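# Stand the toppled bottle upright in an empty carton cell

## Task

Pick up the one bottle lying on its side on the steel table and stand it, cap pointing up, in an unoccupied cell of the carton. Release it so it stays there with no support from the robot, then move the grippers away. No other item should be moved into the carton for this goal.

## Robot and tools

Robot: two arms, left_arm and right_arm, each with six joints plus a gripper. Joint order, used in every command and every per-joint list in results: waist, shoulder, elbow, wrist pitch, wrist yaw, wrist roll, then the gripper opening.

Frame: all reported gripper poses share one world frame. Origin sits on the table surface midway between the arms; +x points out across the table, +z upward, and left_arm is mounted on the +y side. The names left and right do not refer to image sides. Positions are metres, orientations are quaternions in w,x,y,z. The printed hand position can be somewhat wrong, especially when the arm is stretched far. The reported point lies between the finger pads, roughly 1 cm short of the fingertips; fingers extend along the gripper's +z and close along its y axis.

execute_actions(actions): actions is a list of up to 15 actions run one after another; an empty list only fetches state and images. Each action is a table of up to 15 rows, one row per 1/30 s control step; if fewer rows are given, the final row repeats to fill 15 steps (0.5 s per action). A row holds 14 numbers in [-1, 1] covering both arms even if one stays still: left_arm's six joint values and its opening, then right_arm's six and its opening. Joint values are offsets, not poses: each is relative to that joint's angle at the start of the current action (for a call's first action, the angles in the latest reported state), not relative to the previous row. Scale: 1.0 equals 1.202 rad at the waist, 1.258 shoulder, 1.238 elbow, 2.073 wrist pitch, 2.022 for wrist yaw and for wrist roll. Opening is absolute: +1 fully open, -1 shut. Optionally append 12 more numbers in [0, 1] (total 26) as stiffness multipliers for the joints, left's six then right's six; they persist until changed.

Joint ranges in rad: waist -2.618 to 3.054, shoulder 0 to 3.142, elbow 0 to 3.142, wrist pitch -1.571 to 1.571, wrist yaw -1.571 to 1.571, wrist roll -2.094 to 2.094. True ends may differ by up to 0.036. Asking a joint to exceed its range by more than 0.036 from the action's starting angles rejects that action for both arms; if the first action fails this, or any action is malformed, the call does nothing. A joint pushed beyond its real end stops there and the result may say "joint sent to its limit" (absence of that line proves nothing).

Speed caps: per step the joint target stays within 0.202 rad (waist), 0.258 (shoulder), 0.238 (elbow), 0.573 (wrist pitch), 0.522 (yaw, roll) of the measured angle, and targets are pulled back if they would place the gripper over 70 mm from where it is. Big offsets therefore need several actions; resend whatever is still unfinished. Zero offsets can let an arm droop; to hold it, command offsets back to the desired angles, then zeros, increasing the correction if a joint still lags.

move(target, speed, blocking): target is one row as above (14 or 26 numbers); its offsets count from the Joint positions in the latest result that showed them. All joints follow paths that finish together, so the gripper traces a curve. speed in rad/s (0.01 to 2, default 0.5) is the peak rate of the joint with the longest way to go; duration is clamped to 0.5 to 10 s. Paths ignore obstacles and the other arm. Faster moves and targets set deeper past a contact hit and press harder. blocking=false returns after 0.5 s while motion continues; check with wait(0), and stop or wait before sending new rows or moves. The result adds a move: line giving the ending (done, off_target, moving, held, fault), limits=held or limits=none, and each arm's joint furthest from target.

wait(seconds): 0 to 10; the arms keep their last command and a running move proceeds. stop(): brakes a running move; fingers continue. zoom_image(camera, region): camera is cam_low, cam_left_wrist or cam_right_wrist; region [x0, y0, x1, y1] in pixels, at most 504 by 504, origin top-left. finished_scene(scene): ends the current scene by its number, irreversibly; the object must already rest in place on its own.

Results: the state line for each arm's gripper pose; Joint positions and Joint velocities per arm (rad, rad/s, then finger gap in m, 0.094 when fully open); Joint targets; grip_measured (opening on the command scale, with a fixed per-gripper error up to about 1 mm); joint torques (offset, noisy); per-step readings with HELD when an arm's row was held back; "joint command not followed" when the clearance check altered targets; FAULT, MOTOR HOT (75 °C) and OVER-TEMPERATURE FAULT lines (90 °C pauses that arm 10 s; 100 °C drops it).

Cameras: all 504x504; cam_low is fixed, roughly at x=1.78 looking back toward the arms; the two wrist cameras are fisheye and ride on their hands.

Cautions: to hold something, command an opening around 0.03 below grip_measured; pads give roughly 50 to 62 N. Objects may be jerked or nudged at random. Avoid arm-to-arm contact, dropping or slamming the bottle, hard shoves, and anything leaving the table. Time passes while you compose replies, with the robot holding its last command.

Each tool is called after "Emit:" as name(argument=value, ...), one argument or row to a line, values as JSON.

## Session

I'll start by looking at the current state.

Emit:
execute_actions(
  actions=[],
)

Scene clock: 0.00 s.
left_arm: end_effector_position=(+0.2595, -0.2194, +0.3664) grip_measured=+1.000 end_effector_quat_wxyz=(+0.253, -0.451, +0.724, -0.456) | right_arm: end_effector_position=(+0.3374, -0.5965, +0.2159) grip_measured=+1.000 end_effector_quat_wxyz=(+0.094, -0.412, +0.876, -0.234)
Joint names: [waist, shoulder, elbow, wrist pitch, wrist yaw, wrist roll]
Joint positions: left_arm=[-1.16   1.938  2.213 -0.91  -0.695 -2.062  0.094] | right_arm=[-0.667  1.954  1.992 -1.099  0.027 -1.582  0.094]
Joint velocities: left_arm=[ 0.007 -0.012 -0.002 -0.022 -0.007 -0.022  0.   ] | right_arm=[-0.002 -0.002  0.017 -0.022 -0.037  0.037  0.   ]
Joint torques (N m, as the arm reports them, + toward a larger angle): no reading
Motor temperatures (°C, as the motors report them): left_arm=[22 22 21 22 21 21] | right_arm=[24 22 23 23 22 21]
Joint targets: left_arm=[-1.160 1.924 2.225 -0.912 -0.707 -2.053] | right_arm=[-0.667 1.941 2.002 -1.100 0.020 -1.578]
Joint stiffness scale: left_arm=[1. 1. 1. 1. 1. 1.] | right_arm=[1. 1. 1. 1. 1. 1.]

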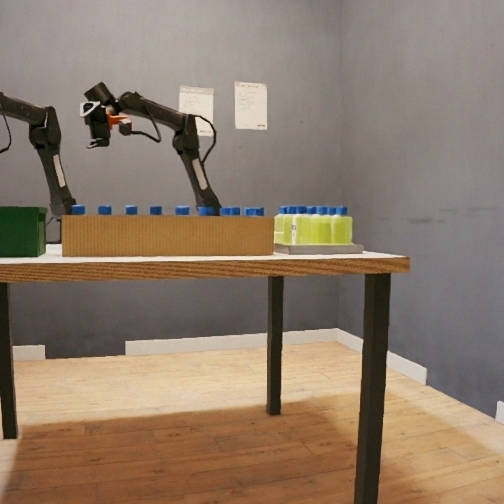

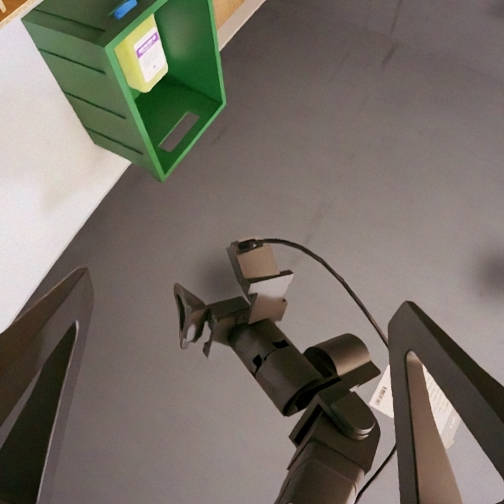

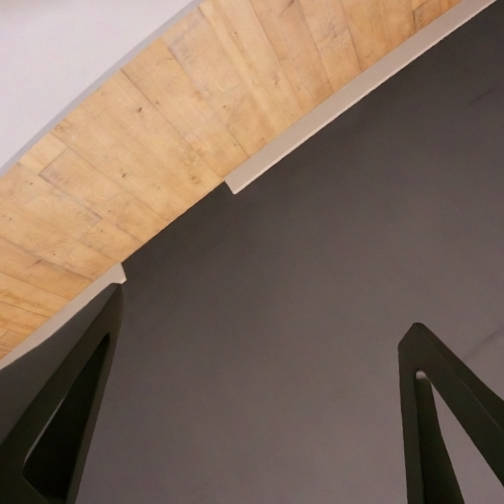

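Emit:
zoom_image(
  camera="cam_low",
  region=[250, 180, 430, 280],
)

Emit:
zoom_image(
  camera="cam_low",
  region=[0, 170, 290, 280],
)

Emit:
zoom_image(
  camera="cam_left_wrist",
  region=[0, 0, 260, 200],
)

Region (250, 180, 430, 280) of cam_low's 504x504 image, scaled by 2.800, with more detail than that image has.

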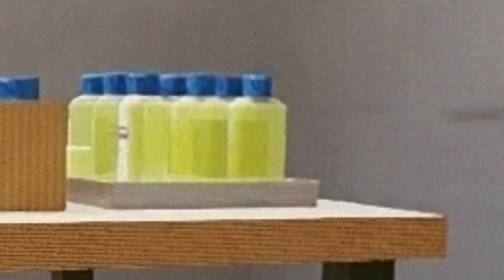

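Region (0, 170, 290, 280) of cam_low's 504x504 image, scaled by 1.738, with more detail than that image has; it fills the top 191 rows of this view, and the rest is white.

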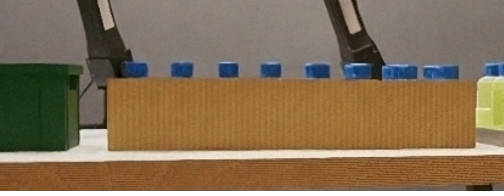

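Region (0, 0, 260, 200) of cam_left_wrist's 504x504 image, scaled by 1.938, with more detail than that image has; it fills the top 388 rows of this view, and the rest is white.

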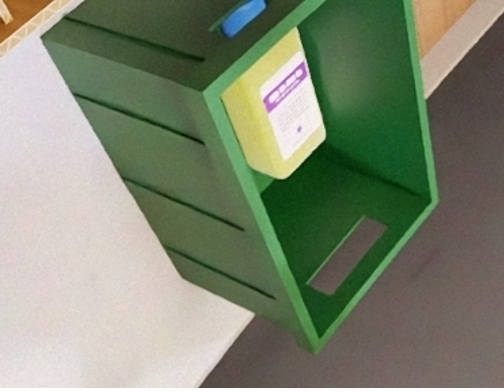

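Emit:
zoom_image(
  camera="cam_low",
  region=[265, 200, 370, 260],
)

Region (265, 200, 370, 260) of cam_low's 504x504 image, scaled by 4.800, with more detail than that image has; it fills the top 288 rows of this view, and the rest is white.

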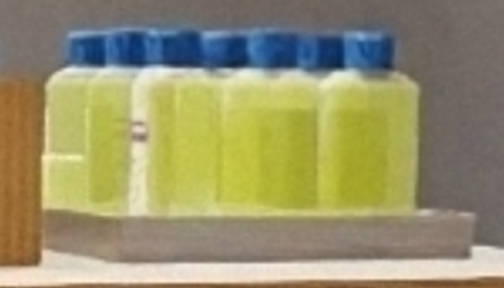

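Emit:
move(
  target=[1.0, -0.348, -0.334, -0.101, 0.344, 1.0, 1.0, 0.721, -0.361, -0.155, -0.010, -0.013, 0.782, 1.0],
  speed=1.2,
)

Scene clock: 11.97 s.
left_arm: end_effector_position=(+0.4097, +0.1935, +0.3243) grip_measured=+1.000 end_effector_quat_wxyz=(+0.360, +0.026, +0.932, -0.027) | right_arm: end_effector_position=(+0.3577, -0.2207, +0.3252) grip_measured=+1.000 end_effector_quat_wxyz=(+0.360, -0.078, +0.929, +0.026)
Joint names: [waist, shoulder, elbow, wrist pitch, wrist yaw, wrist roll]
Joint positions: left_arm=[ 0.039  1.524  1.806 -1.116 -0.004 -0.051  0.094] | right_arm=[ 0.191  1.525  1.81  -1.117  0.005 -0.007  0.094]
Joint velocities: left_arm=[ 0.012  0.007 -0.002  0.022  0.037 -0.007  0.   ] | right_arm=[ 0.002  0.002 -0.002  0.051 -0.007  0.022  0.   ]
Joint torques (N m, as the arm reports them, + toward a larger angle): left_arm=[ 0.11 -7.61  4.98  1.25  0.03  0.1 ] | right_arm=[ 0.65 -6.66  5.85  1.48 -0.01  0.  ]
Motor temperatures (°C, as the motors report them): left_arm=[22 24 21 24 21 21] | right_arm=[24 24 24 24 22 21]
Joint targets: left_arm=[0.042 1.500 1.800 -1.119 0.000 -0.040] | right_arm=[0.200 1.500 1.800 -1.120 0.001 -0.000]
Joint stiffness scale: left_arm=[1. 1. 1. 1. 1. 1.] | right_arm=[1. 1. 1. 1. 1. 1.]
move: off_target (left_arm, right_arm); limits=none; left_arm: farthest joint: the shoulder, 0.023 radians from its target (0.438 radians at the start); right_arm: farthest joint: the shoulder, 0.025 radians from its target (0.454 radians at the start)
camera_calibration (this result's frames):
cam_left_wrist: T_world_to_cam=[[0.057714, -0.987929, 0.143756, 0.122782], [-0.997633, -0.0516805, 0.04536, 0.423599], [-0.0373831, -0.146033, -0.988573, 0.47552], [0, 0, 0, 1]] pos_world=[0.433286, 0.212633, 0.433221]
cam_right_wrist: T_world_to_cam=[[0.304763, -0.946675, 0.104521, -0.348708], [-0.952021, -0.306003, 0.00436063, 0.298486], [0.0278557, -0.100835, -0.994513, 0.408565], [0, 0, 0, 1]] pos_world=[0.379057, -0.197578, 0.441469]

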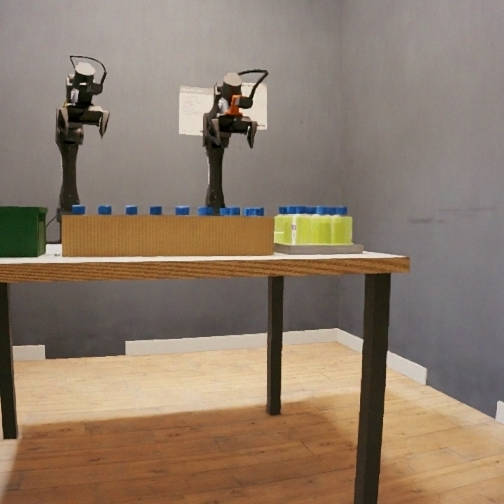

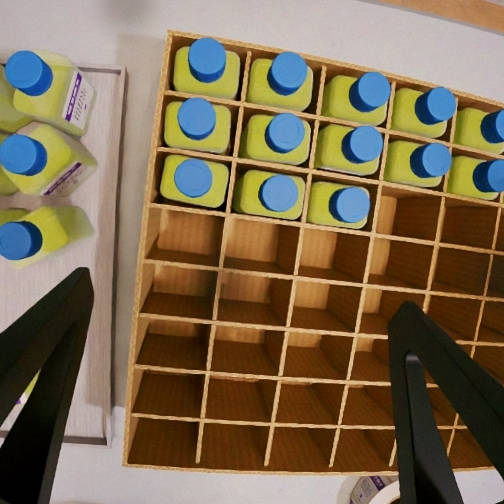

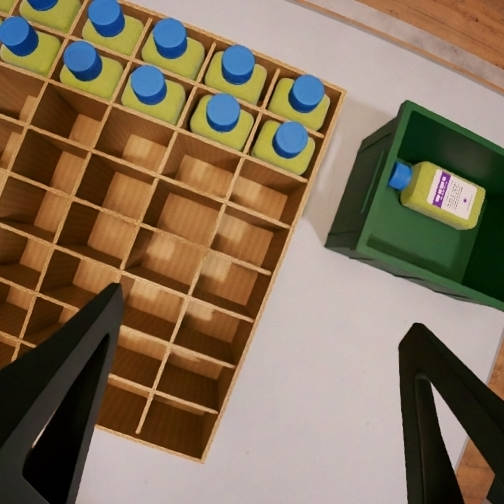

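Emit:
zoom_image(
  camera="cam_left_wrist",
  region=[0, 300, 200, 504],
)

Emit:
zoom_image(
  camera="cam_left_wrist",
  region=[300, 420, 460, 504],
)

Region (0, 300, 200, 504) of cam_left_wrist's 504x504 image, scaled by 2.471, with more detail than that image has; it fills the left 494 columns of this view, and the rest is white.

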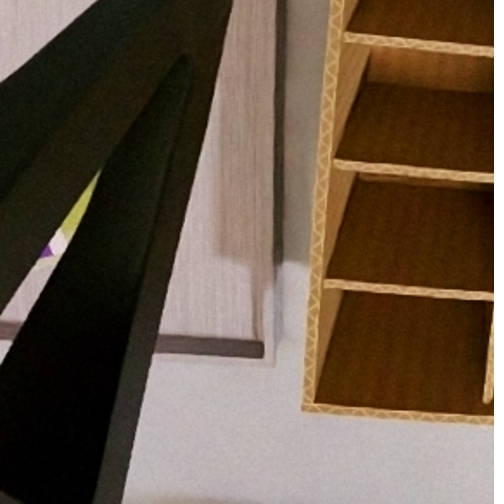

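Region (300, 420, 460, 504) of cam_left_wrist's 504x504 image, scaled by 3.150, with more detail than that image has; it fills the top 265 rows of this view, and the rest is white.

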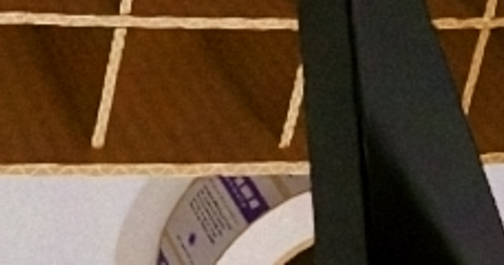

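Emit:
move(
  target=[0.508, -0.258, -0.328, 0.041, 0.002, 0.025, 1.0, 0, 0, 0, 0, 0, 0, 1.0],
  speed=1.0,
)

Scene clock: 21.50 s.
left_arm: end_effector_position=(+0.2987, +0.3880, +0.2806) grip_measured=+1.000 end_effector_quat_wxyz=(+0.333, -0.236, +0.909, +0.084) | right_arm: end_effector_position=(+0.3577, -0.2207, +0.3252) grip_measured=+1.000 end_effector_quat_wxyz=(+0.360, -0.078, +0.929, +0.026)
Joint names: [waist, shoulder, elbow, wrist pitch, wrist yaw, wrist roll]
Joint positions: left_arm=[ 0.645  1.22   1.406 -1.056 -0.003 -0.012  0.094] | right_arm=[ 0.191  1.525  1.81  -1.117  0.005 -0.006  0.094]
Joint velocities: left_arm=[-0.007 -0.007  0.002 -0.007 -0.066 -0.066  0.   ] | right_arm=[-0.017  0.002  0.007  0.066 -0.007  0.007  0.   ]
Joint torques (N m, as the arm reports them, + toward a larger angle): left_arm=[ 0.5  -4.85  5.22  1.46  0.04  0.08] | right_arm=[-0.02 -4.87  6.76  1.51  0.02  0.  ]
Motor temperatures (°C, as the motors report them): left_arm=[22 24 21 25 21 21] | right_arm=[24 24 24 25 22 21]
Joint targets: left_arm=[0.650 1.199 1.400 -1.031 -0.000 -0.001] | right_arm=[0.191 1.525 1.810 -1.117 0.005 -0.007]
Joint stiffness scale: left_arm=[1. 1. 1. 1. 1. 1.] | right_arm=[1. 1. 1. 1. 1. 1.]
move: off_target (left_arm); limits=none; left_arm: farthest joint: the wrist pitch, 0.025 radians from its target (0.085 radians at the start); right_arm: farthest joint: the wrist roll, 0.001 radians from its target (0.001 radians at the start)
camera_calibration (this result's frames):
cam_left_wrist: T_world_to_cam=[[0.591446, -0.79832, 0.113474, 0.103169], [-0.806337, -0.586139, 0.0791275, 0.465622], [0.0033426, -0.138298, -0.990385, 0.441858], [0, 0, 0, 1]] pos_world=[0.312953, 0.41639, 0.389058]
cam_right_wrist: T_world_to_cam=[[0.304501, -0.946788, 0.104269, -0.348557], [-0.952107, -0.305735, 0.00432073, 0.298589], [0.0277879, -0.100591, -0.99454, 0.408652], [0, 0, 0, 1]] pos_world=[0.379069, -0.197614, 0.441474]

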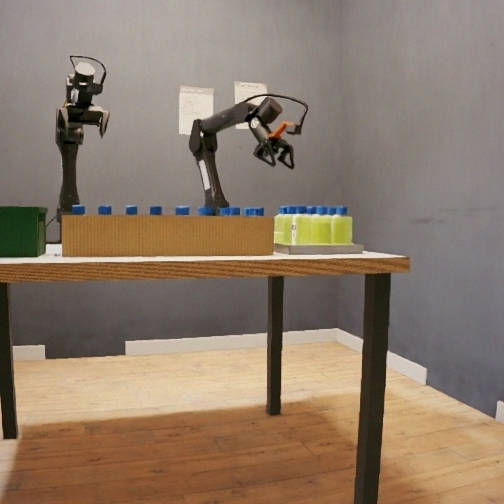

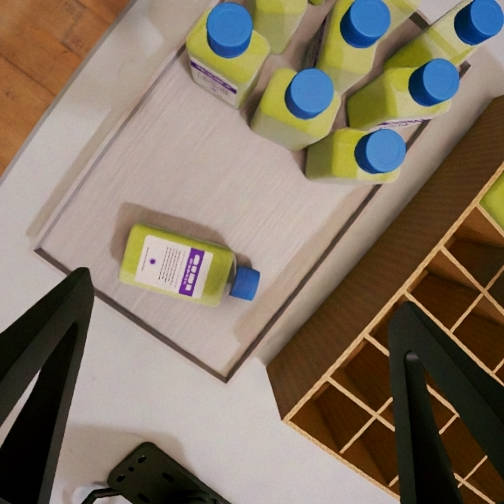

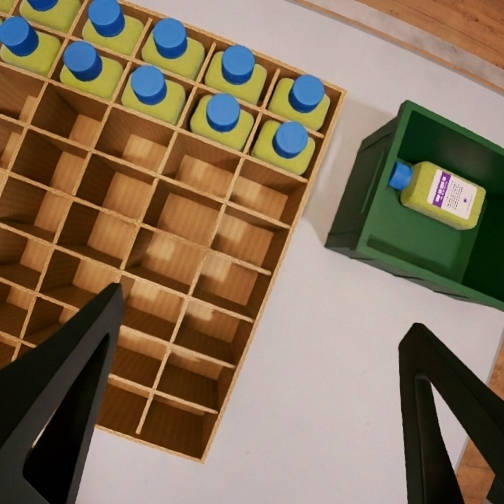

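Emit:
zoom_image(
  camera="cam_left_wrist",
  region=[100, 200, 280, 330],
)

Region (100, 200, 280, 330) of cam_left_wrist's 504x504 image, scaled by 2.800, with more detail than that image has.

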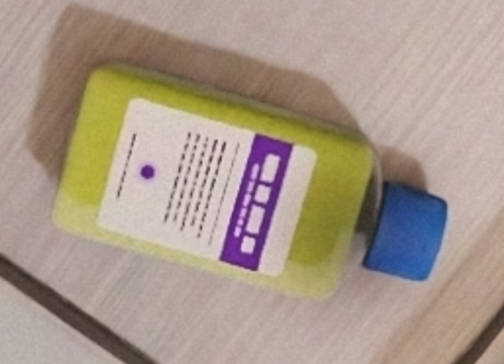

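Emit:
zoom_image(
  camera="cam_low",
  region=[220, 70, 330, 180],
)

Emit:
zoom_image(
  camera="cam_low",
  region=[30, 40, 140, 150],
)

Region (220, 70, 330, 180) of cam_low's 504x504 image, scaled by 4.582, with more detail than that image has.

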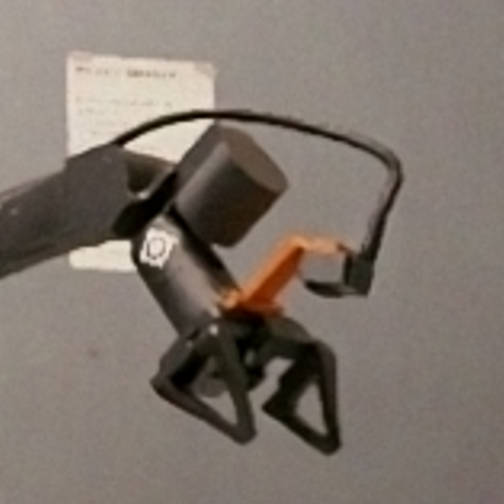

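Region (30, 40, 140, 150) of cam_low's 504x504 image, scaled by 4.582, with more detail than that image has.

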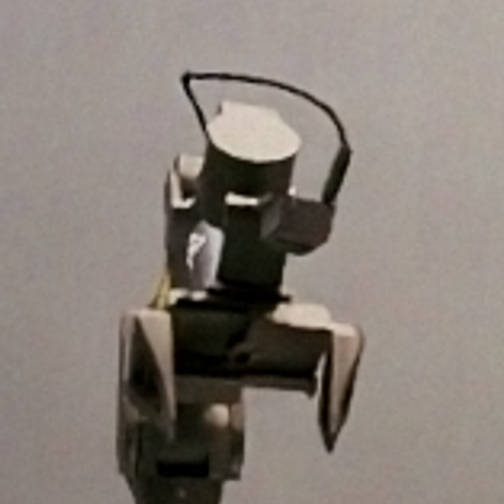

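Emit:
move(
  target=[0.103, 0.356, -0.040, -0.090, 0.001, 0.927, 1.0, 0.706, -0.02, 0.824, -0.194, -0.002, 0.003, 1.0],
  speed=1.3,
)

Scene clock: 46.00 s.
left_arm: end_effector_position=(+0.2692, +0.4126, +0.1157) grip_measured=+1.000 end_effector_quat_wxyz=(+0.004, +0.581, +0.813, +0.019) | right_arm: end_effector_position=(+0.1061, -0.0708, +0.5821) grip_measured=+1.000 end_effector_quat_wxyz=(+0.553, -0.374, +0.682, +0.299)
Joint names: [waist, shoulder, elbow, wrist pitch, wrist yaw, wrist roll]
Joint positions: left_arm=[ 0.76   1.67   1.361 -1.224 -0.004  1.853  0.094] | right_arm=[ 1.028  1.51   2.815 -1.516  0.002 -0.006  0.094]
Joint velocities: left_arm=[-0.002  0.002 -0.007 -0.007  0.007 -0.022  0.   ] | right_arm=[ 0.002 -0.012  0.002  0.037 -0.037 -0.125  0.   ]
Joint torques (N m, as the arm reports them, + toward a larger angle): left_arm=[ 0.65 -6.84  4.86  0.02  0.    0.1 ] | right_arm=[ 0.83 -1.62  3.18  1.85  0.02  0.07]
Motor temperatures (°C, as the motors report them): left_arm=[22 24 22 26 21 21] | right_arm=[24 24 24 27 22 21]
Joint targets: left_arm=[0.769 1.668 1.356 -1.243 -0.001 1.863] | right_arm=[1.040 1.500 2.830 -1.519 0.001 -0.000]
Joint stiffness scale: left_arm=[1. 1. 1. 1. 1. 1.] | right_arm=[1. 1. 1. 1. 1. 1.]
move: done; limits=none; left_arm: farthest joint: the wrist pitch, 0.019 radians from its target (0.187 radians at the start); right_arm: farthest joint: the elbow, 0.015 radians from its target (1.020 radians at the start)
camera_calibration (this result's frames):
cam_left_wrist: T_world_to_cam=[[-0.877248, -0.478512, -0.0382449, 0.439943], [-0.363862, 0.610862, 0.703173, -0.215877], [-0.313114, 0.630773, -0.709989, 0.0174489], [0, 0, 0, 1]] pos_world=[0.312853, 0.331383, 0.181013]
cam_right_wrist: T_world_to_cam=[[0.8612, -0.479162, 0.169525, -0.220702], [-0.310192, -0.759708, -0.571511, 0.33869], [0.402636, 0.4396, -0.802892, 0.573163], [0, 0, 0, 1]] pos_world=[0.0643517, -0.100409, 0.691168]

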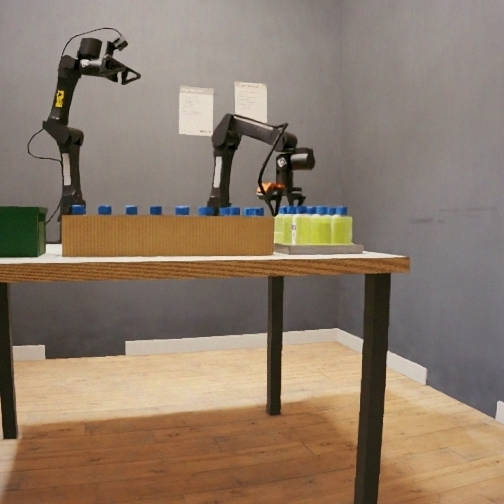

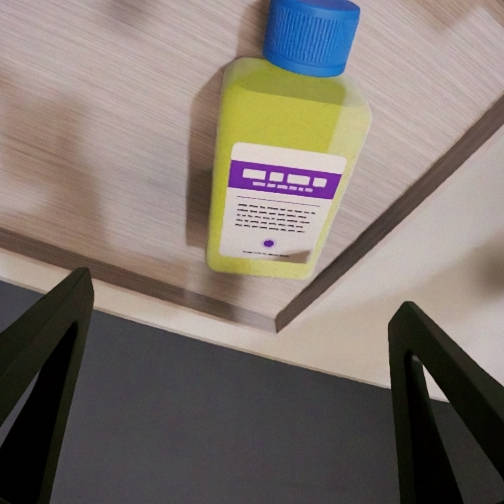

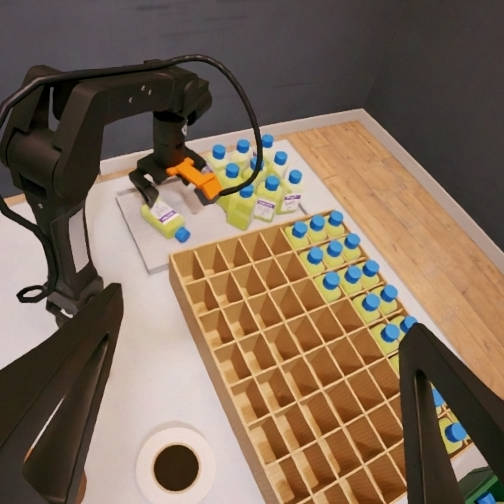

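Emit:
zoom_image(
  camera="cam_left_wrist",
  region=[180, 0, 400, 300],
)

Region (180, 0, 400, 300) of cam_left_wrist's 504x504 image, scaled by 1.680, with more detail than that image has; it fills the left 370 columns of this view, and the rest is white.

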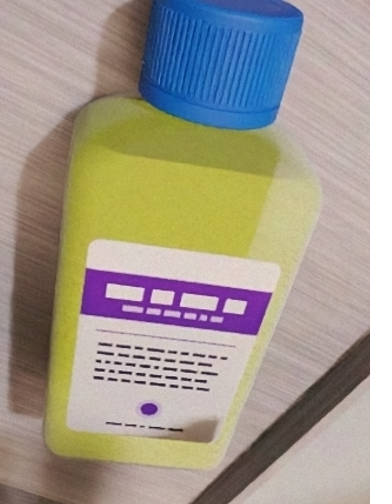

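Emit:
zoom_image(
  camera="cam_left_wrist",
  region=[200, 260, 340, 360],
)

Region (200, 260, 340, 360) of cam_left_wrist's 504x504 image, scaled by 3.600, with more detail than that image has; it fills the top 360 rows of this view, and the rest is white.

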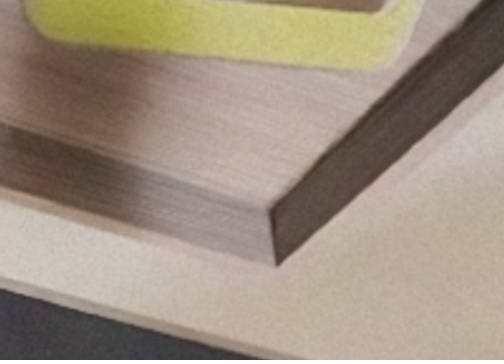

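Emit:
move(
  target=[-0.0308, 0.0612, -0.2011, 0.1466, -0.0302, -0.0262, 1.0, 0, -0.008, 0.012, 0, 0, 0, 1.0],
  speed=0.5,
)

Scene clock: 54.93 s.
left_arm: end_effector_position=(+0.2638, +0.4116, +0.0336) grip_measured=+1.000 end_effector_quat_wxyz=(-0.029, +0.575, +0.817, +0.016) | right_arm: end_effector_position=(+0.1061, -0.0708, +0.5821) grip_measured=+1.000 end_effector_quat_wxyz=(+0.553, -0.374, +0.682, +0.299)
Joint names: [waist, shoulder, elbow, wrist pitch, wrist yaw, wrist roll]
Joint positions: left_arm=[ 0.731  1.751  1.117 -0.93  -0.066  1.809  0.094] | right_arm=[ 1.028  1.51   2.815 -1.516  0.002 -0.006  0.094]
Joint velocities: left_arm=[ 0.002  0.017  0.002 -0.022  0.022 -0.007  0.   ] | right_arm=[ 0.002 -0.012  0.012  0.022 -0.037 -0.022  0.   ]
Joint torques (N m, as the arm reports them, + toward a larger angle): left_arm=[-0.64 -7.1   4.38  0.28 -0.04 -0.09] | right_arm=[ 0.04 -1.49  3.29  1.89  0.02  0.01]
Motor temperatures (°C, as the motors report them): left_arm=[22 24 22 25 21 21] | right_arm=[24 23 24 28 22 21]
Joint targets: left_arm=[0.723 1.748 1.112 -0.920 -0.065 1.799] | right_arm=[1.028 1.500 2.830 -1.516 0.002 -0.006]
Joint stiffness scale: left_arm=[1. 1. 1. 1. 1. 1.] | right_arm=[1. 1. 1. 1. 1. 1.]
move: done; limits=none; left_arm: farthest joint: the wrist pitch, 0.010 radians from its target (0.303 radians at the start); right_arm: farthest joint: the elbow, 0.015 radians from its target (0.015 radians at the start)
camera_calibration (this result's frames):
cam_left_wrist: T_world_to_cam=[[-0.870574, -0.492025, -0.00356385, 0.434138], [-0.331277, 0.580765, 0.743618, -0.157042], [-0.363808, 0.648555, -0.668596, -0.0372062], [0, 0, 0, 1]] pos_world=[0.312389, 0.328941, 0.0934506]
cam_right_wrist: T_world_to_cam=[[0.8612, -0.479162, 0.169525, -0.220702], [-0.310192, -0.759708, -0.571511, 0.33869], [0.402636, 0.4396, -0.802892, 0.573163], [0, 0, 0, 1]] pos_world=[0.0643517, -0.100409, 0.691168]

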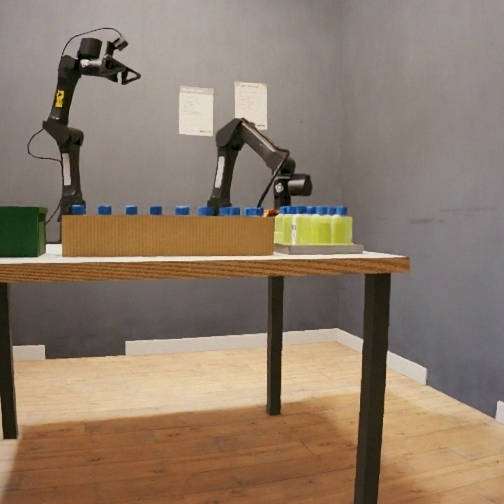

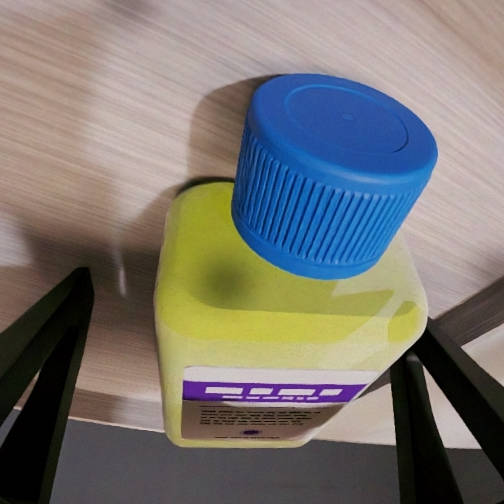

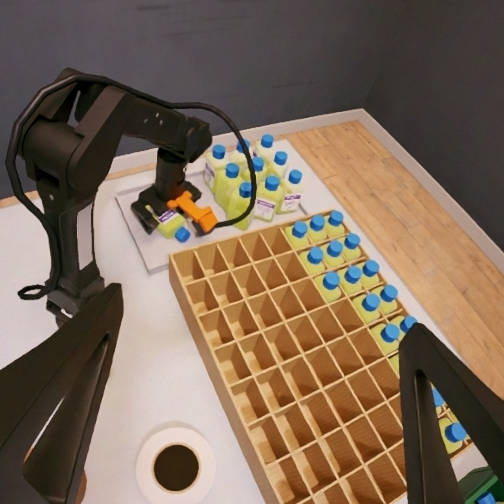

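Emit:
execute_actions(
  actions=[
    [[0,-0.003,0,0,0,0,0.9,0,-0.008,0.012,0,0,0,1],[0,-0.003,0,0,0,0,0.82,0,-0.008,0.012,0,0,0,1],[0,-0.003,0,0,0,0,0.75,0,-0.008,0.012,0,0,0,1],[0,-0.003,0,0,0,0,0.68,0,-0.008,0.012,0,0,0,1],[0,-0.003,0,0,0,0,0.61,0,-0.008,0.012,0,0,0,1],[0,-0.003,0,0,0,0,0.55,0,-0.008,0.012,0,0,0,1],[0,-0.003,0,0,0,0,0.49,0,-0.008,0.012,0,0,0,1],[0,-0.003,0,0,0,0,0.44,0,-0.008,0.012,0,0,0,1],[0,-0.003,0,0,0,0,0.39,0,-0.008,0.012,0,0,0,1],[0,-0.003,0,0,0,0,0.35,0,-0.008,0.012,0,0,0,1],[0,-0.003,0,0,0,0,0.31,0,-0.008,0.012,0,0,0,1],[0,-0.003,0,0,0,0,0.28,0,-0.008,0.012,0,0,0,1],[0,-0.003,0,0,0,0,0.25,0,-0.008,0.012,0,0,0,1],[0,-0.003,0,0,0,0,0.23,0,-0.008,0.012,0,0,0,1],[0,-0.003,0,0,0,0,0.21,0,-0.008,0.012,0,0,0,1]],
    [[0,-0.003,0,0,0,0,0.195,0,-0.008,0.012,0,0,0,1],[0,-0.003,0,0,0,0,0.18,0,-0.008,0.012,0,0,0,1],[0,-0.003,0,0,0,0,0.17,0,-0.008,0.012,0,0,0,1],[0,-0.003,0,0,0,0,0.16,0,-0.008,0.012,0,0,0,1],[0,-0.003,0,0,0,0,0.15,0,-0.008,0.012,0,0,0,1],[0,-0.003,0,0,0,0,0.14,0,-0.008,0.012,0,0,0,1],[0,-0.003,0,0,0,0,0.13,0,-0.008,0.012,0,0,0,1],[0,-0.003,0,0,0,0,0.12,0,-0.008,0.012,0,0,0,1],[0,-0.003,0,0,0,0,0.11,0,-0.008,0.012,0,0,0,1],[0,-0.003,0,0,0,0,0.10,0,-0.008,0.012,0,0,0,1],[0,-0.003,0,0,0,0,0.09,0,-0.008,0.012,0,0,0,1],[0,-0.003,0,0,0,0,0.08,0,-0.008,0.012,0,0,0,1]],
  ],
)

Scene clock: 59.77 s.
left_arm: end_effector_position=(+0.2633, +0.4121, +0.0336) grip_measured=+0.131 end_effector_quat_wxyz=(-0.031, +0.575, +0.817, +0.016) | right_arm: end_effector_position=(+0.1061, -0.0708, +0.5821) grip_measured=+1.000 end_effector_quat_wxyz=(+0.553, -0.374, +0.682, +0.299)
Joint names: [waist, shoulder, elbow, wrist pitch, wrist yaw, wrist roll]
Joint positions: left_arm=[ 0.731  1.751  1.117 -0.93  -0.07   1.809  0.053] | right_arm=[ 1.028  1.51   2.815 -1.516  0.002 -0.006  0.094]
Joint velocities: left_arm=[-0.002  0.007 -0.012 -0.051  0.022 -0.066 -0.003] | right_arm=[-0.007 -0.007  0.002 -0.037 -0.037 -0.022  0.   ]
Joint torques (N m, as the arm reports them, + toward a larger angle): left_arm=[-0.26 -7.34  4.74  0.18 -0.07 -0.04] | right_arm=[-0.02 -1.42  3.28  1.9   0.01  0.01]
Motor temperatures (°C, as the motors report them): left_arm=[22 24 22 25 21 21] | right_arm=[24 23 24 29 22 21]
Joint targets: left_arm=[0.731 1.747 1.117 -0.930 -0.069 1.809] | right_arm=[1.028 1.500 2.830 -1.516 0.002 -0.006]
Joint stiffness scale: left_arm=[1. 1. 1. 1. 1. 1.] | right_arm=[1. 1. 1. 1. 1. 1.]
Step readings (joint positions; steps 1 to 15: 1st action; 16 to 30: 2nd action):
0: left_arm=[0.731 1.751 1.117 -0.929 -0.067 1.809] | right_arm=[1.028 1.510 2.815 -1.516 0.002 -0.006]
1: left_arm=[0.731 1.751 1.117 -0.929 -0.067 1.809] | right_arm=[1.028 1.510 2.815 -1.516 0.002 -0.006]
2: left_arm=[0.731 1.751 1.117 -0.929 -0.067 1.809] | right_arm=[1.028 1.510 2.815 -1.516 0.002 -0.006]
4: left_arm=[0.731 1.751 1.117 -0.929 -0.067 1.809] | right_arm=[1.028 1.510 2.815 -1.516 0.002 -0.006]
8: left_arm=[0.731 1.751 1.117 -0.929 -0.067 1.809] | right_arm=[1.028 1.510 2.815 -1.516 0.002 -0.006]
15: left_arm=[0.731 1.751 1.117 -0.930 -0.069 1.809] | right_arm=[1.028 1.510 2.815 -1.516 0.002 -0.006]
16: left_arm=[0.731 1.751 1.117 -0.930 -0.069 1.809] | right_arm=[1.028 1.510 2.815 -1.516 0.002 -0.006]
17: left_arm=[0.731 1.751 1.117 -0.930 -0.069 1.809] | right_arm=[1.028 1.510 2.815 -1.516 0.002 -0.006]
19: left_arm=[0.731 1.751 1.117 -0.930 -0.070 1.809] | right_arm=[1.028 1.510 2.815 -1.516 0.002 -0.006]
23: left_arm=[0.731 1.751 1.117 -0.930 -0.070 1.809] | right_arm=[1.028 1.510 2.815 -1.516 0.002 -0.006]
30: Joint positions above
camera_calibration (this result's frames):
cam_left_wrist: T_world_to_cam=[[-0.870568, -0.492039, -0.00292387, 0.43398], [-0.329492, 0.57854, 0.746141, -0.157162], [-0.365439, 0.65053, -0.665781, -0.0381533], [0, 0, 0, 1]] pos_world=[0.312083, 0.329279, 0.0931324]
cam_right_wrist: T_world_to_cam=[[0.8612, -0.479162, 0.169525, -0.220702], [-0.310192, -0.759708, -0.571511, 0.33869], [0.402636, 0.4396, -0.802892, 0.573163], [0, 0, 0, 1]] pos_world=[0.0643517, -0.100409, 0.691168]

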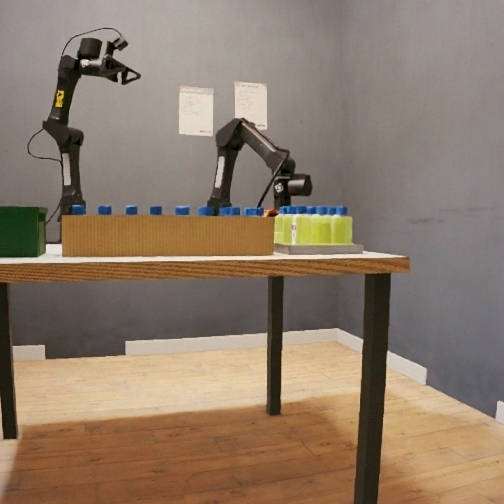

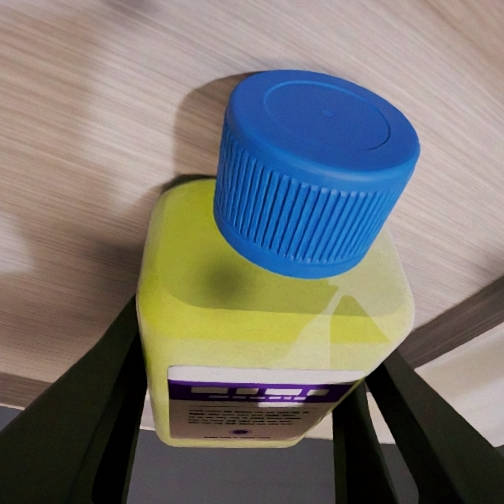

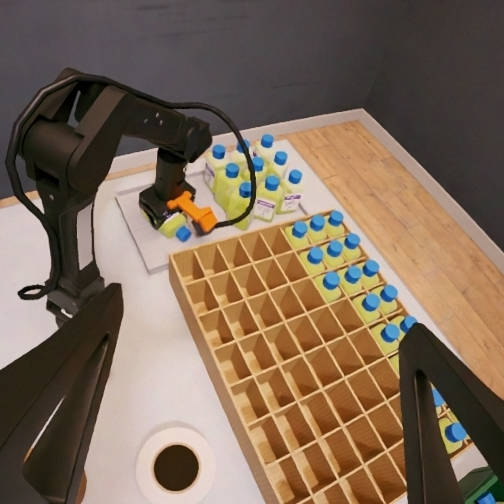

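Emit:
move(
  target=[0, -0.0668, 0.395, -0.2726, 0.173, -0.054, 0.095, 0, -0.008, 0.012, 0, 0, 0, 1.0],
  speed=0.8,
)

Scene clock: 65.87 s.
left_arm: end_effector_position=(+0.2909, +0.3617, +0.1711) grip_measured=+0.131 end_effector_quat_wxyz=(+0.113, +0.529, +0.839, -0.058) | right_arm: end_effector_position=(+0.1061, -0.0708, +0.5821) grip_measured=+1.000 end_effector_quat_wxyz=(+0.553, -0.374, +0.682, +0.299)
Joint names: [waist, shoulder, elbow, wrist pitch, wrist yaw, wrist roll]
Joint positions: left_arm=[ 0.731  1.686  1.577 -1.475  0.254  1.709  0.053] | right_arm=[ 1.028  1.51   2.815 -1.516  0.002 -0.006  0.094]
Joint velocities: left_arm=[-0.012 -0.007  0.002 -0.022 -0.022 -0.066 -0.001] | right_arm=[-0.022 -0.007 -0.017  0.007 -0.007 -0.066  0.   ]
Joint torques (N m, as the arm reports them, + toward a larger angle): left_arm=[ 0.01 -8.43  6.83 -0.03  0.38 -0.13] | right_arm=[ 0.01 -1.44  3.24  1.88  0.02  0.01]
Motor temperatures (°C, as the motors report them): left_arm=[22 24 22 24 21 21] | right_arm=[24 23 24 29 22 21]
Joint targets: left_arm=[0.731 1.667 1.606 -1.495 0.280 1.700] | right_arm=[1.028 1.500 2.830 -1.516 0.002 -0.006]
Joint stiffness scale: left_arm=[1. 1. 1. 1. 1. 1.] | right_arm=[1. 1. 1. 1. 1. 1.]
move: off_target (left_arm); limits=none; left_arm: farthest joint: the elbow, 0.029 radians from its target (0.489 radians at the start); right_arm: farthest joint: the elbow, 0.015 radians from its target (0.015 radians at the start)
camera_calibration (this result's frames):
cam_left_wrist: T_world_to_cam=[[-0.817715, -0.575274, 0.0200444, 0.444421], [-0.491726, 0.716212, 0.495223, -0.181142], [-0.299245, 0.395095, -0.868535, 0.204101], [0, 0, 0, 1]] pos_world=[0.335414, 0.30476, 0.258066]
cam_right_wrist: T_world_to_cam=[[0.8612, -0.479162, 0.169525, -0.220702], [-0.310192, -0.759708, -0.571511, 0.33869], [0.402636, 0.4396, -0.802892, 0.573163], [0, 0, 0, 1]] pos_world=[0.0643517, -0.100409, 0.691168]

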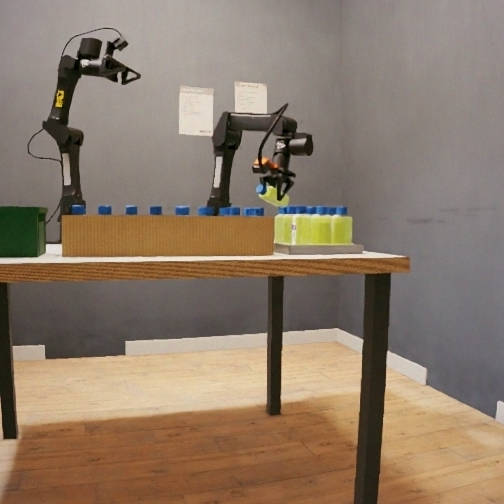

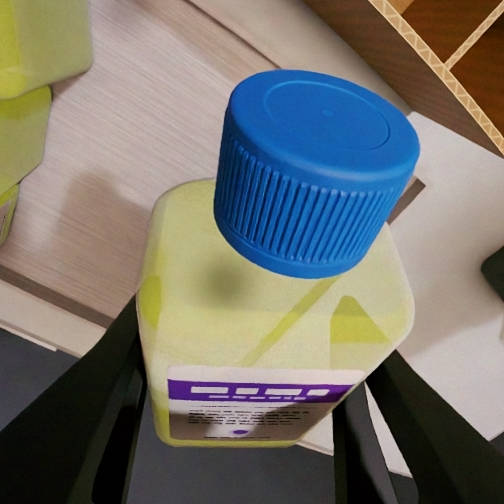

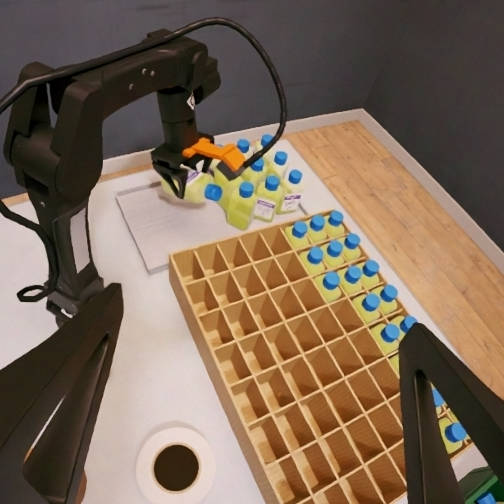

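Emit:
execute_actions(
  actions=[],
)

Scene clock: 67.63 s.
left_arm: end_effector_position=(+0.2909, +0.3616, +0.1711) grip_measured=+0.131 end_effector_quat_wxyz=(+0.113, +0.529, +0.839, -0.058) | right_arm: end_effector_position=(+0.1061, -0.0708, +0.5821) grip_measured=+1.000 end_effector_quat_wxyz=(+0.553, -0.374, +0.682, +0.299)
Joint names: [waist, shoulder, elbow, wrist pitch, wrist yaw, wrist roll]
Joint positions: left_arm=[ 0.731  1.686  1.577 -1.475  0.255  1.709  0.053] | right_arm=[ 1.028  1.51   2.815 -1.516  0.002 -0.006  0.094]
Joint velocities: left_arm=[ 0.017 -0.012  0.002  0.022 -0.051 -0.081  0.   ] | right_arm=[-0.012  0.002 -0.007  0.081  0.022 -0.022  0.   ]
Joint torques (N m, as the arm reports them, + toward a larger angle): left_arm=[-0.2  -8.32  6.95 -0.05  0.38 -0.09] | right_arm=[ 0.05 -1.45  3.24  1.88  0.02  0.  ]
Motor temperatures (°C, as the motors report them): left_arm=[22 24 22 24 21 21] | right_arm=[24 23 24 30 22 21]
Joint targets: left_arm=[0.731 1.667 1.606 -1.495 0.280 1.700] | right_arm=[1.028 1.500 2.830 -1.516 0.002 -0.006]
Joint stiffness scale: left_arm=[1. 1. 1. 1. 1. 1.] | right_arm=[1. 1. 1. 1. 1. 1.]
camera_calibration (this result's frames):
cam_left_wrist: T_world_to_cam=[[-0.817496, -0.575568, 0.0205331, 0.444285], [-0.491899, 0.716314, 0.494904, -0.181027], [-0.299559, 0.394482, -0.868705, 0.204489], [0, 0, 0, 1]] pos_world=[0.335411, 0.304721, 0.258109]
cam_right_wrist: T_world_to_cam=[[0.8612, -0.479162, 0.169525, -0.220702], [-0.310192, -0.759708, -0.571511, 0.33869], [0.402636, 0.4396, -0.802892, 0.573163], [0, 0, 0, 1]] pos_world=[0.0643517, -0.100409, 0.691168]

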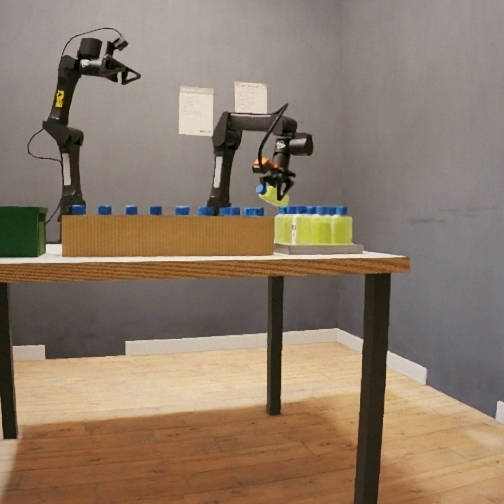

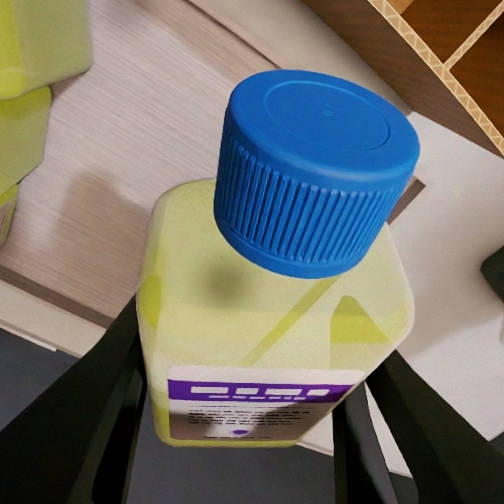

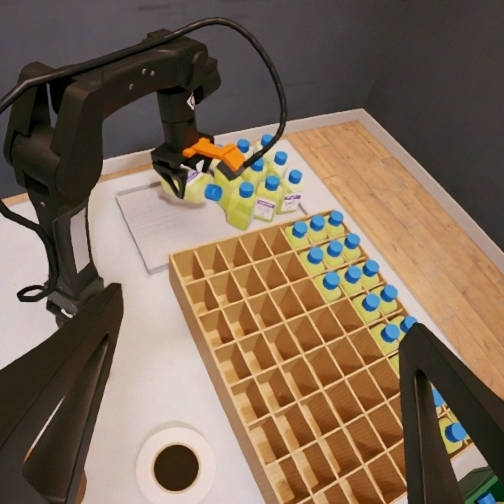

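Emit:
zoom_image(
  camera="cam_right_wrist",
  region=[100, 110, 340, 290],
)

Region (100, 110, 340, 290) of cam_right_wrist's 504x504 image, scaled by 2.100, with more detail than that image has; it fills the top 378 rows of this view, and the rest is white.

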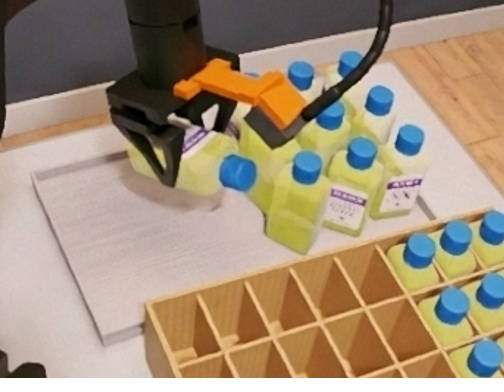

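Emit:
move(
  target=[0.6306, 0.0668, -0.7165, 0.48, 0.6256, -0.0762, 0.095, 0, -0.008, 0.012, 0, 0, 0, 1.0],
  speed=0.9,
)

Scene clock: 78.80 s.
left_arm: end_effector_position=(+0.2464, +0.4286, +0.1006) grip_measured=+0.130 end_effector_quat_wxyz=(+0.664, +0.084, +0.739, -0.081) | right_arm: end_effector_position=(+0.1061, -0.0708, +0.5821) grip_measured=+1.000 end_effector_quat_wxyz=(+0.553, -0.374, +0.682, +0.299)
Joint names: [waist, shoulder, elbow, wrist pitch, wrist yaw, wrist roll]
Joint positions: left_arm=[ 1.484  1.773  0.694 -0.492  1.465  1.563  0.053] | right_arm=[ 1.028  1.51   2.815 -1.516  0.002 -0.006  0.094]
Joint velocities: left_arm=[-0.012  0.002 -0.012 -0.022  0.022 -0.037 -0.   ] | right_arm=[ 0.002 -0.002 -0.007 -0.022 -0.066 -0.007  0.   ]
Joint torques (N m, as the arm reports them, + toward a larger angle): left_arm=[ 0.23 -5.93  3.32  0.33  1.1  -0.12] | right_arm=[ 0.06 -1.45  3.32  1.89  0.02  0.01]
Motor temperatures (°C, as the motors report them): left_arm=[22 25 22 24 21 21] | right_arm=[24 23 24 30 22 21]
Joint targets: left_arm=[1.490 1.770 0.690 -0.480 1.520 1.555] | right_arm=[1.028 1.500 2.830 -1.516 0.002 -0.006]
Joint stiffness scale: left_arm=[1. 1. 1. 1. 1. 1.] | right_arm=[1. 1. 1. 1. 1. 1.]
move: off_target (left_arm); limits=none; left_arm: farthest joint: the wrist yaw, 0.055 radians from its target (1.265 radians at the start); right_arm: farthest joint: the elbow, 0.015 radians from its target (0.015 radians at the start)
camera_calibration (this result's frames):
cam_left_wrist: T_world_to_cam=[[-0.210466, -0.961728, 0.175451, 0.448326], [-0.77675, 0.0555345, -0.627355, 0.250271], [0.593602, -0.268319, -0.758711, 0.156383], [0, 0, 0, 1]] pos_world=[0.195926, 0.45923, 0.196999]
cam_right_wrist: T_world_to_cam=[[0.8612, -0.479162, 0.169525, -0.220702], [-0.310192, -0.759708, -0.571511, 0.33869], [0.402636, 0.4396, -0.802892, 0.573163], [0, 0, 0, 1]] pos_world=[0.0643517, -0.100409, 0.691168]

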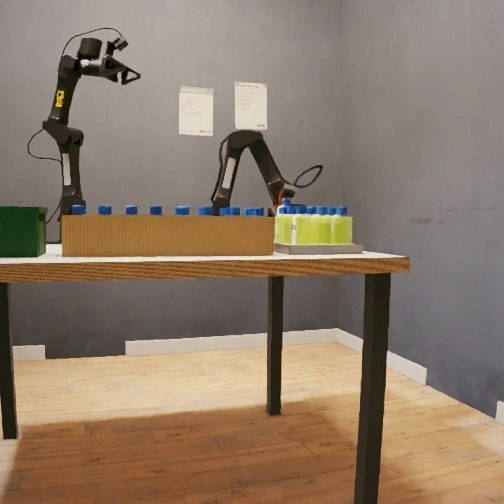

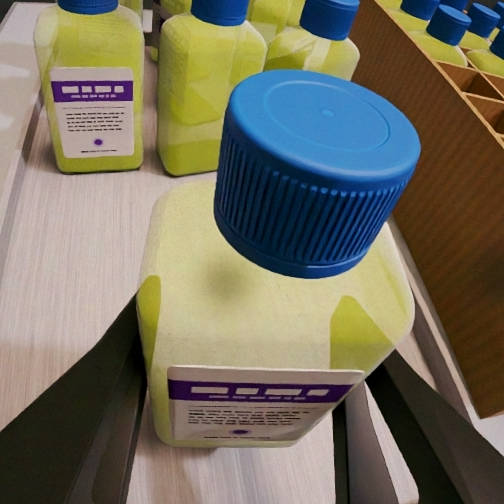

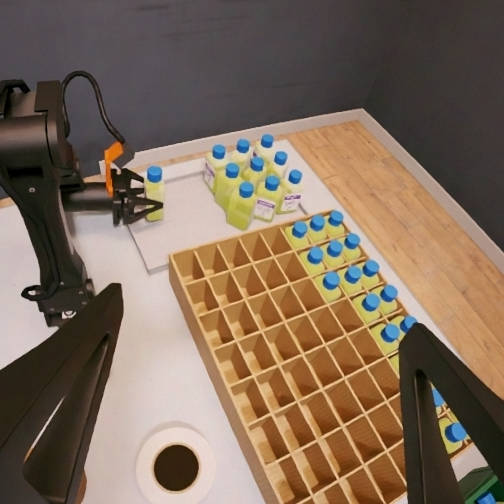

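Emit:
move(
  target=[0.0, 0.128, -0.0355, 0.1023, 0.047, 0.0, 0.095, 0, -0.008, 0.012, 0, 0, 0, 1.0],
  speed=0.25,
)

Scene clock: 82.67 s.
left_arm: end_effector_position=(+0.2476, +0.4305, +0.0705) grip_measured=+0.130 end_effector_quat_wxyz=(+0.684, +0.085, +0.720, -0.081) | right_arm: end_effector_position=(+0.1061, -0.0708, +0.5821) grip_measured=+1.000 end_effector_quat_wxyz=(+0.553, -0.374, +0.682, +0.299)
Joint names: [waist, shoulder, elbow, wrist pitch, wrist yaw, wrist roll]
Joint positions: left_arm=[ 1.484  1.931  0.662 -0.295  1.52   1.563  0.053] | right_arm=[ 1.028  1.51   2.815 -1.516  0.002 -0.006  0.094]
Joint velocities: left_arm=[ 0.002  0.007 -0.002  0.037 -0.037  0.037  0.   ] | right_arm=[ 0.007  0.002 -0.012  0.022  0.066  0.095  0.   ]
Joint torques (N m, as the arm reports them, + toward a larger angle): left_arm=[ 0.   -6.08  2.25  0.33  0.95 -0.01] | right_arm=[ 0.01 -1.45  3.28  1.89  0.02  0.01]
Motor temperatures (°C, as the motors report them): left_arm=[22 24 22 24 22 21] | right_arm=[24 23 24 31 22 21]
Joint targets: left_arm=[1.484 1.934 0.650 -0.280 1.559 1.563] | right_arm=[1.028 1.500 2.830 -1.516 0.002 -0.006]
Joint stiffness scale: left_arm=[1. 1. 1. 1. 1. 1.] | right_arm=[1. 1. 1. 1. 1. 1.]
move: off_target (left_arm); limits=none; left_arm: farthest joint: the wrist yaw, 0.040 radians from its target (0.095 radians at the start); right_arm: farthest joint: the elbow, 0.015 radians from its target (0.015 radians at the start)
camera_calibration (this result's frames):
cam_left_wrist: T_world_to_cam=[[-0.220308, -0.960656, 0.169127, 0.458122], [-0.740499, 0.0518535, -0.670055, 0.227848], [0.634922, -0.272857, -0.722788, 0.122472], [0, 0, 0, 1]] pos_world=[0.191889, 0.461701, 0.163711]
cam_right_wrist: T_world_to_cam=[[0.8612, -0.479162, 0.169525, -0.220702], [-0.310192, -0.759708, -0.571511, 0.33869], [0.402636, 0.4396, -0.802892, 0.573163], [0, 0, 0, 1]] pos_world=[0.0643517, -0.100409, 0.691168]

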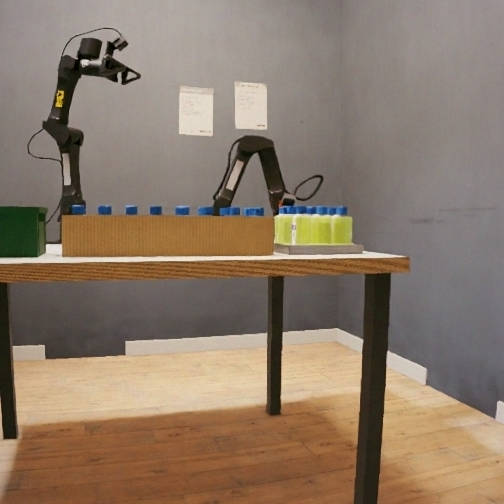

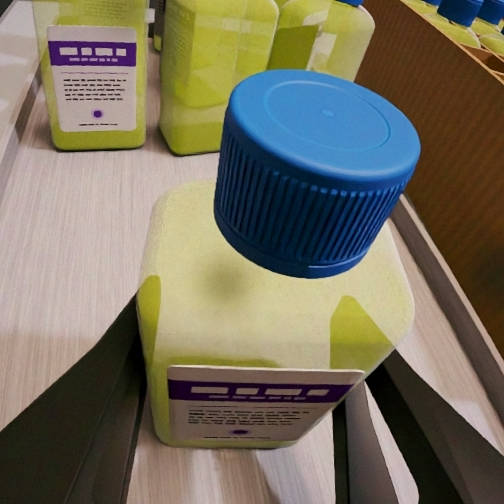

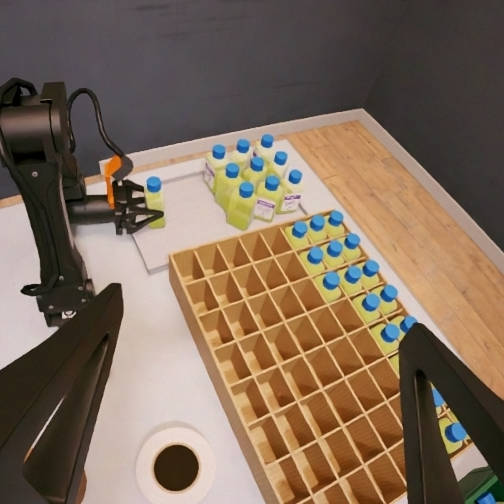

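Emit:
zoom_image(
  camera="cam_low",
  region=[240, 180, 380, 260],
)

Emit:
zoom_image(
  camera="cam_right_wrist",
  region=[90, 150, 230, 260],
)

Region (240, 180, 380, 260) of cam_low's 504x504 image, scaled by 3.600, with more detail than that image has; it fills the top 288 rows of this view, and the rest is white.

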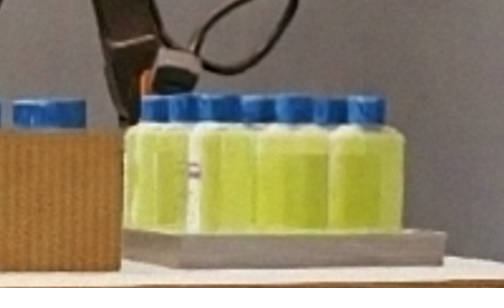

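Region (90, 150, 230, 260) of cam_right_wrist's 504x504 image, scaled by 3.600, with more detail than that image has; it fills the top 396 rows of this view, and the rest is white.

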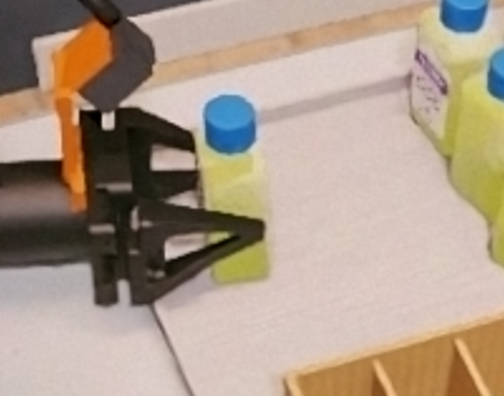

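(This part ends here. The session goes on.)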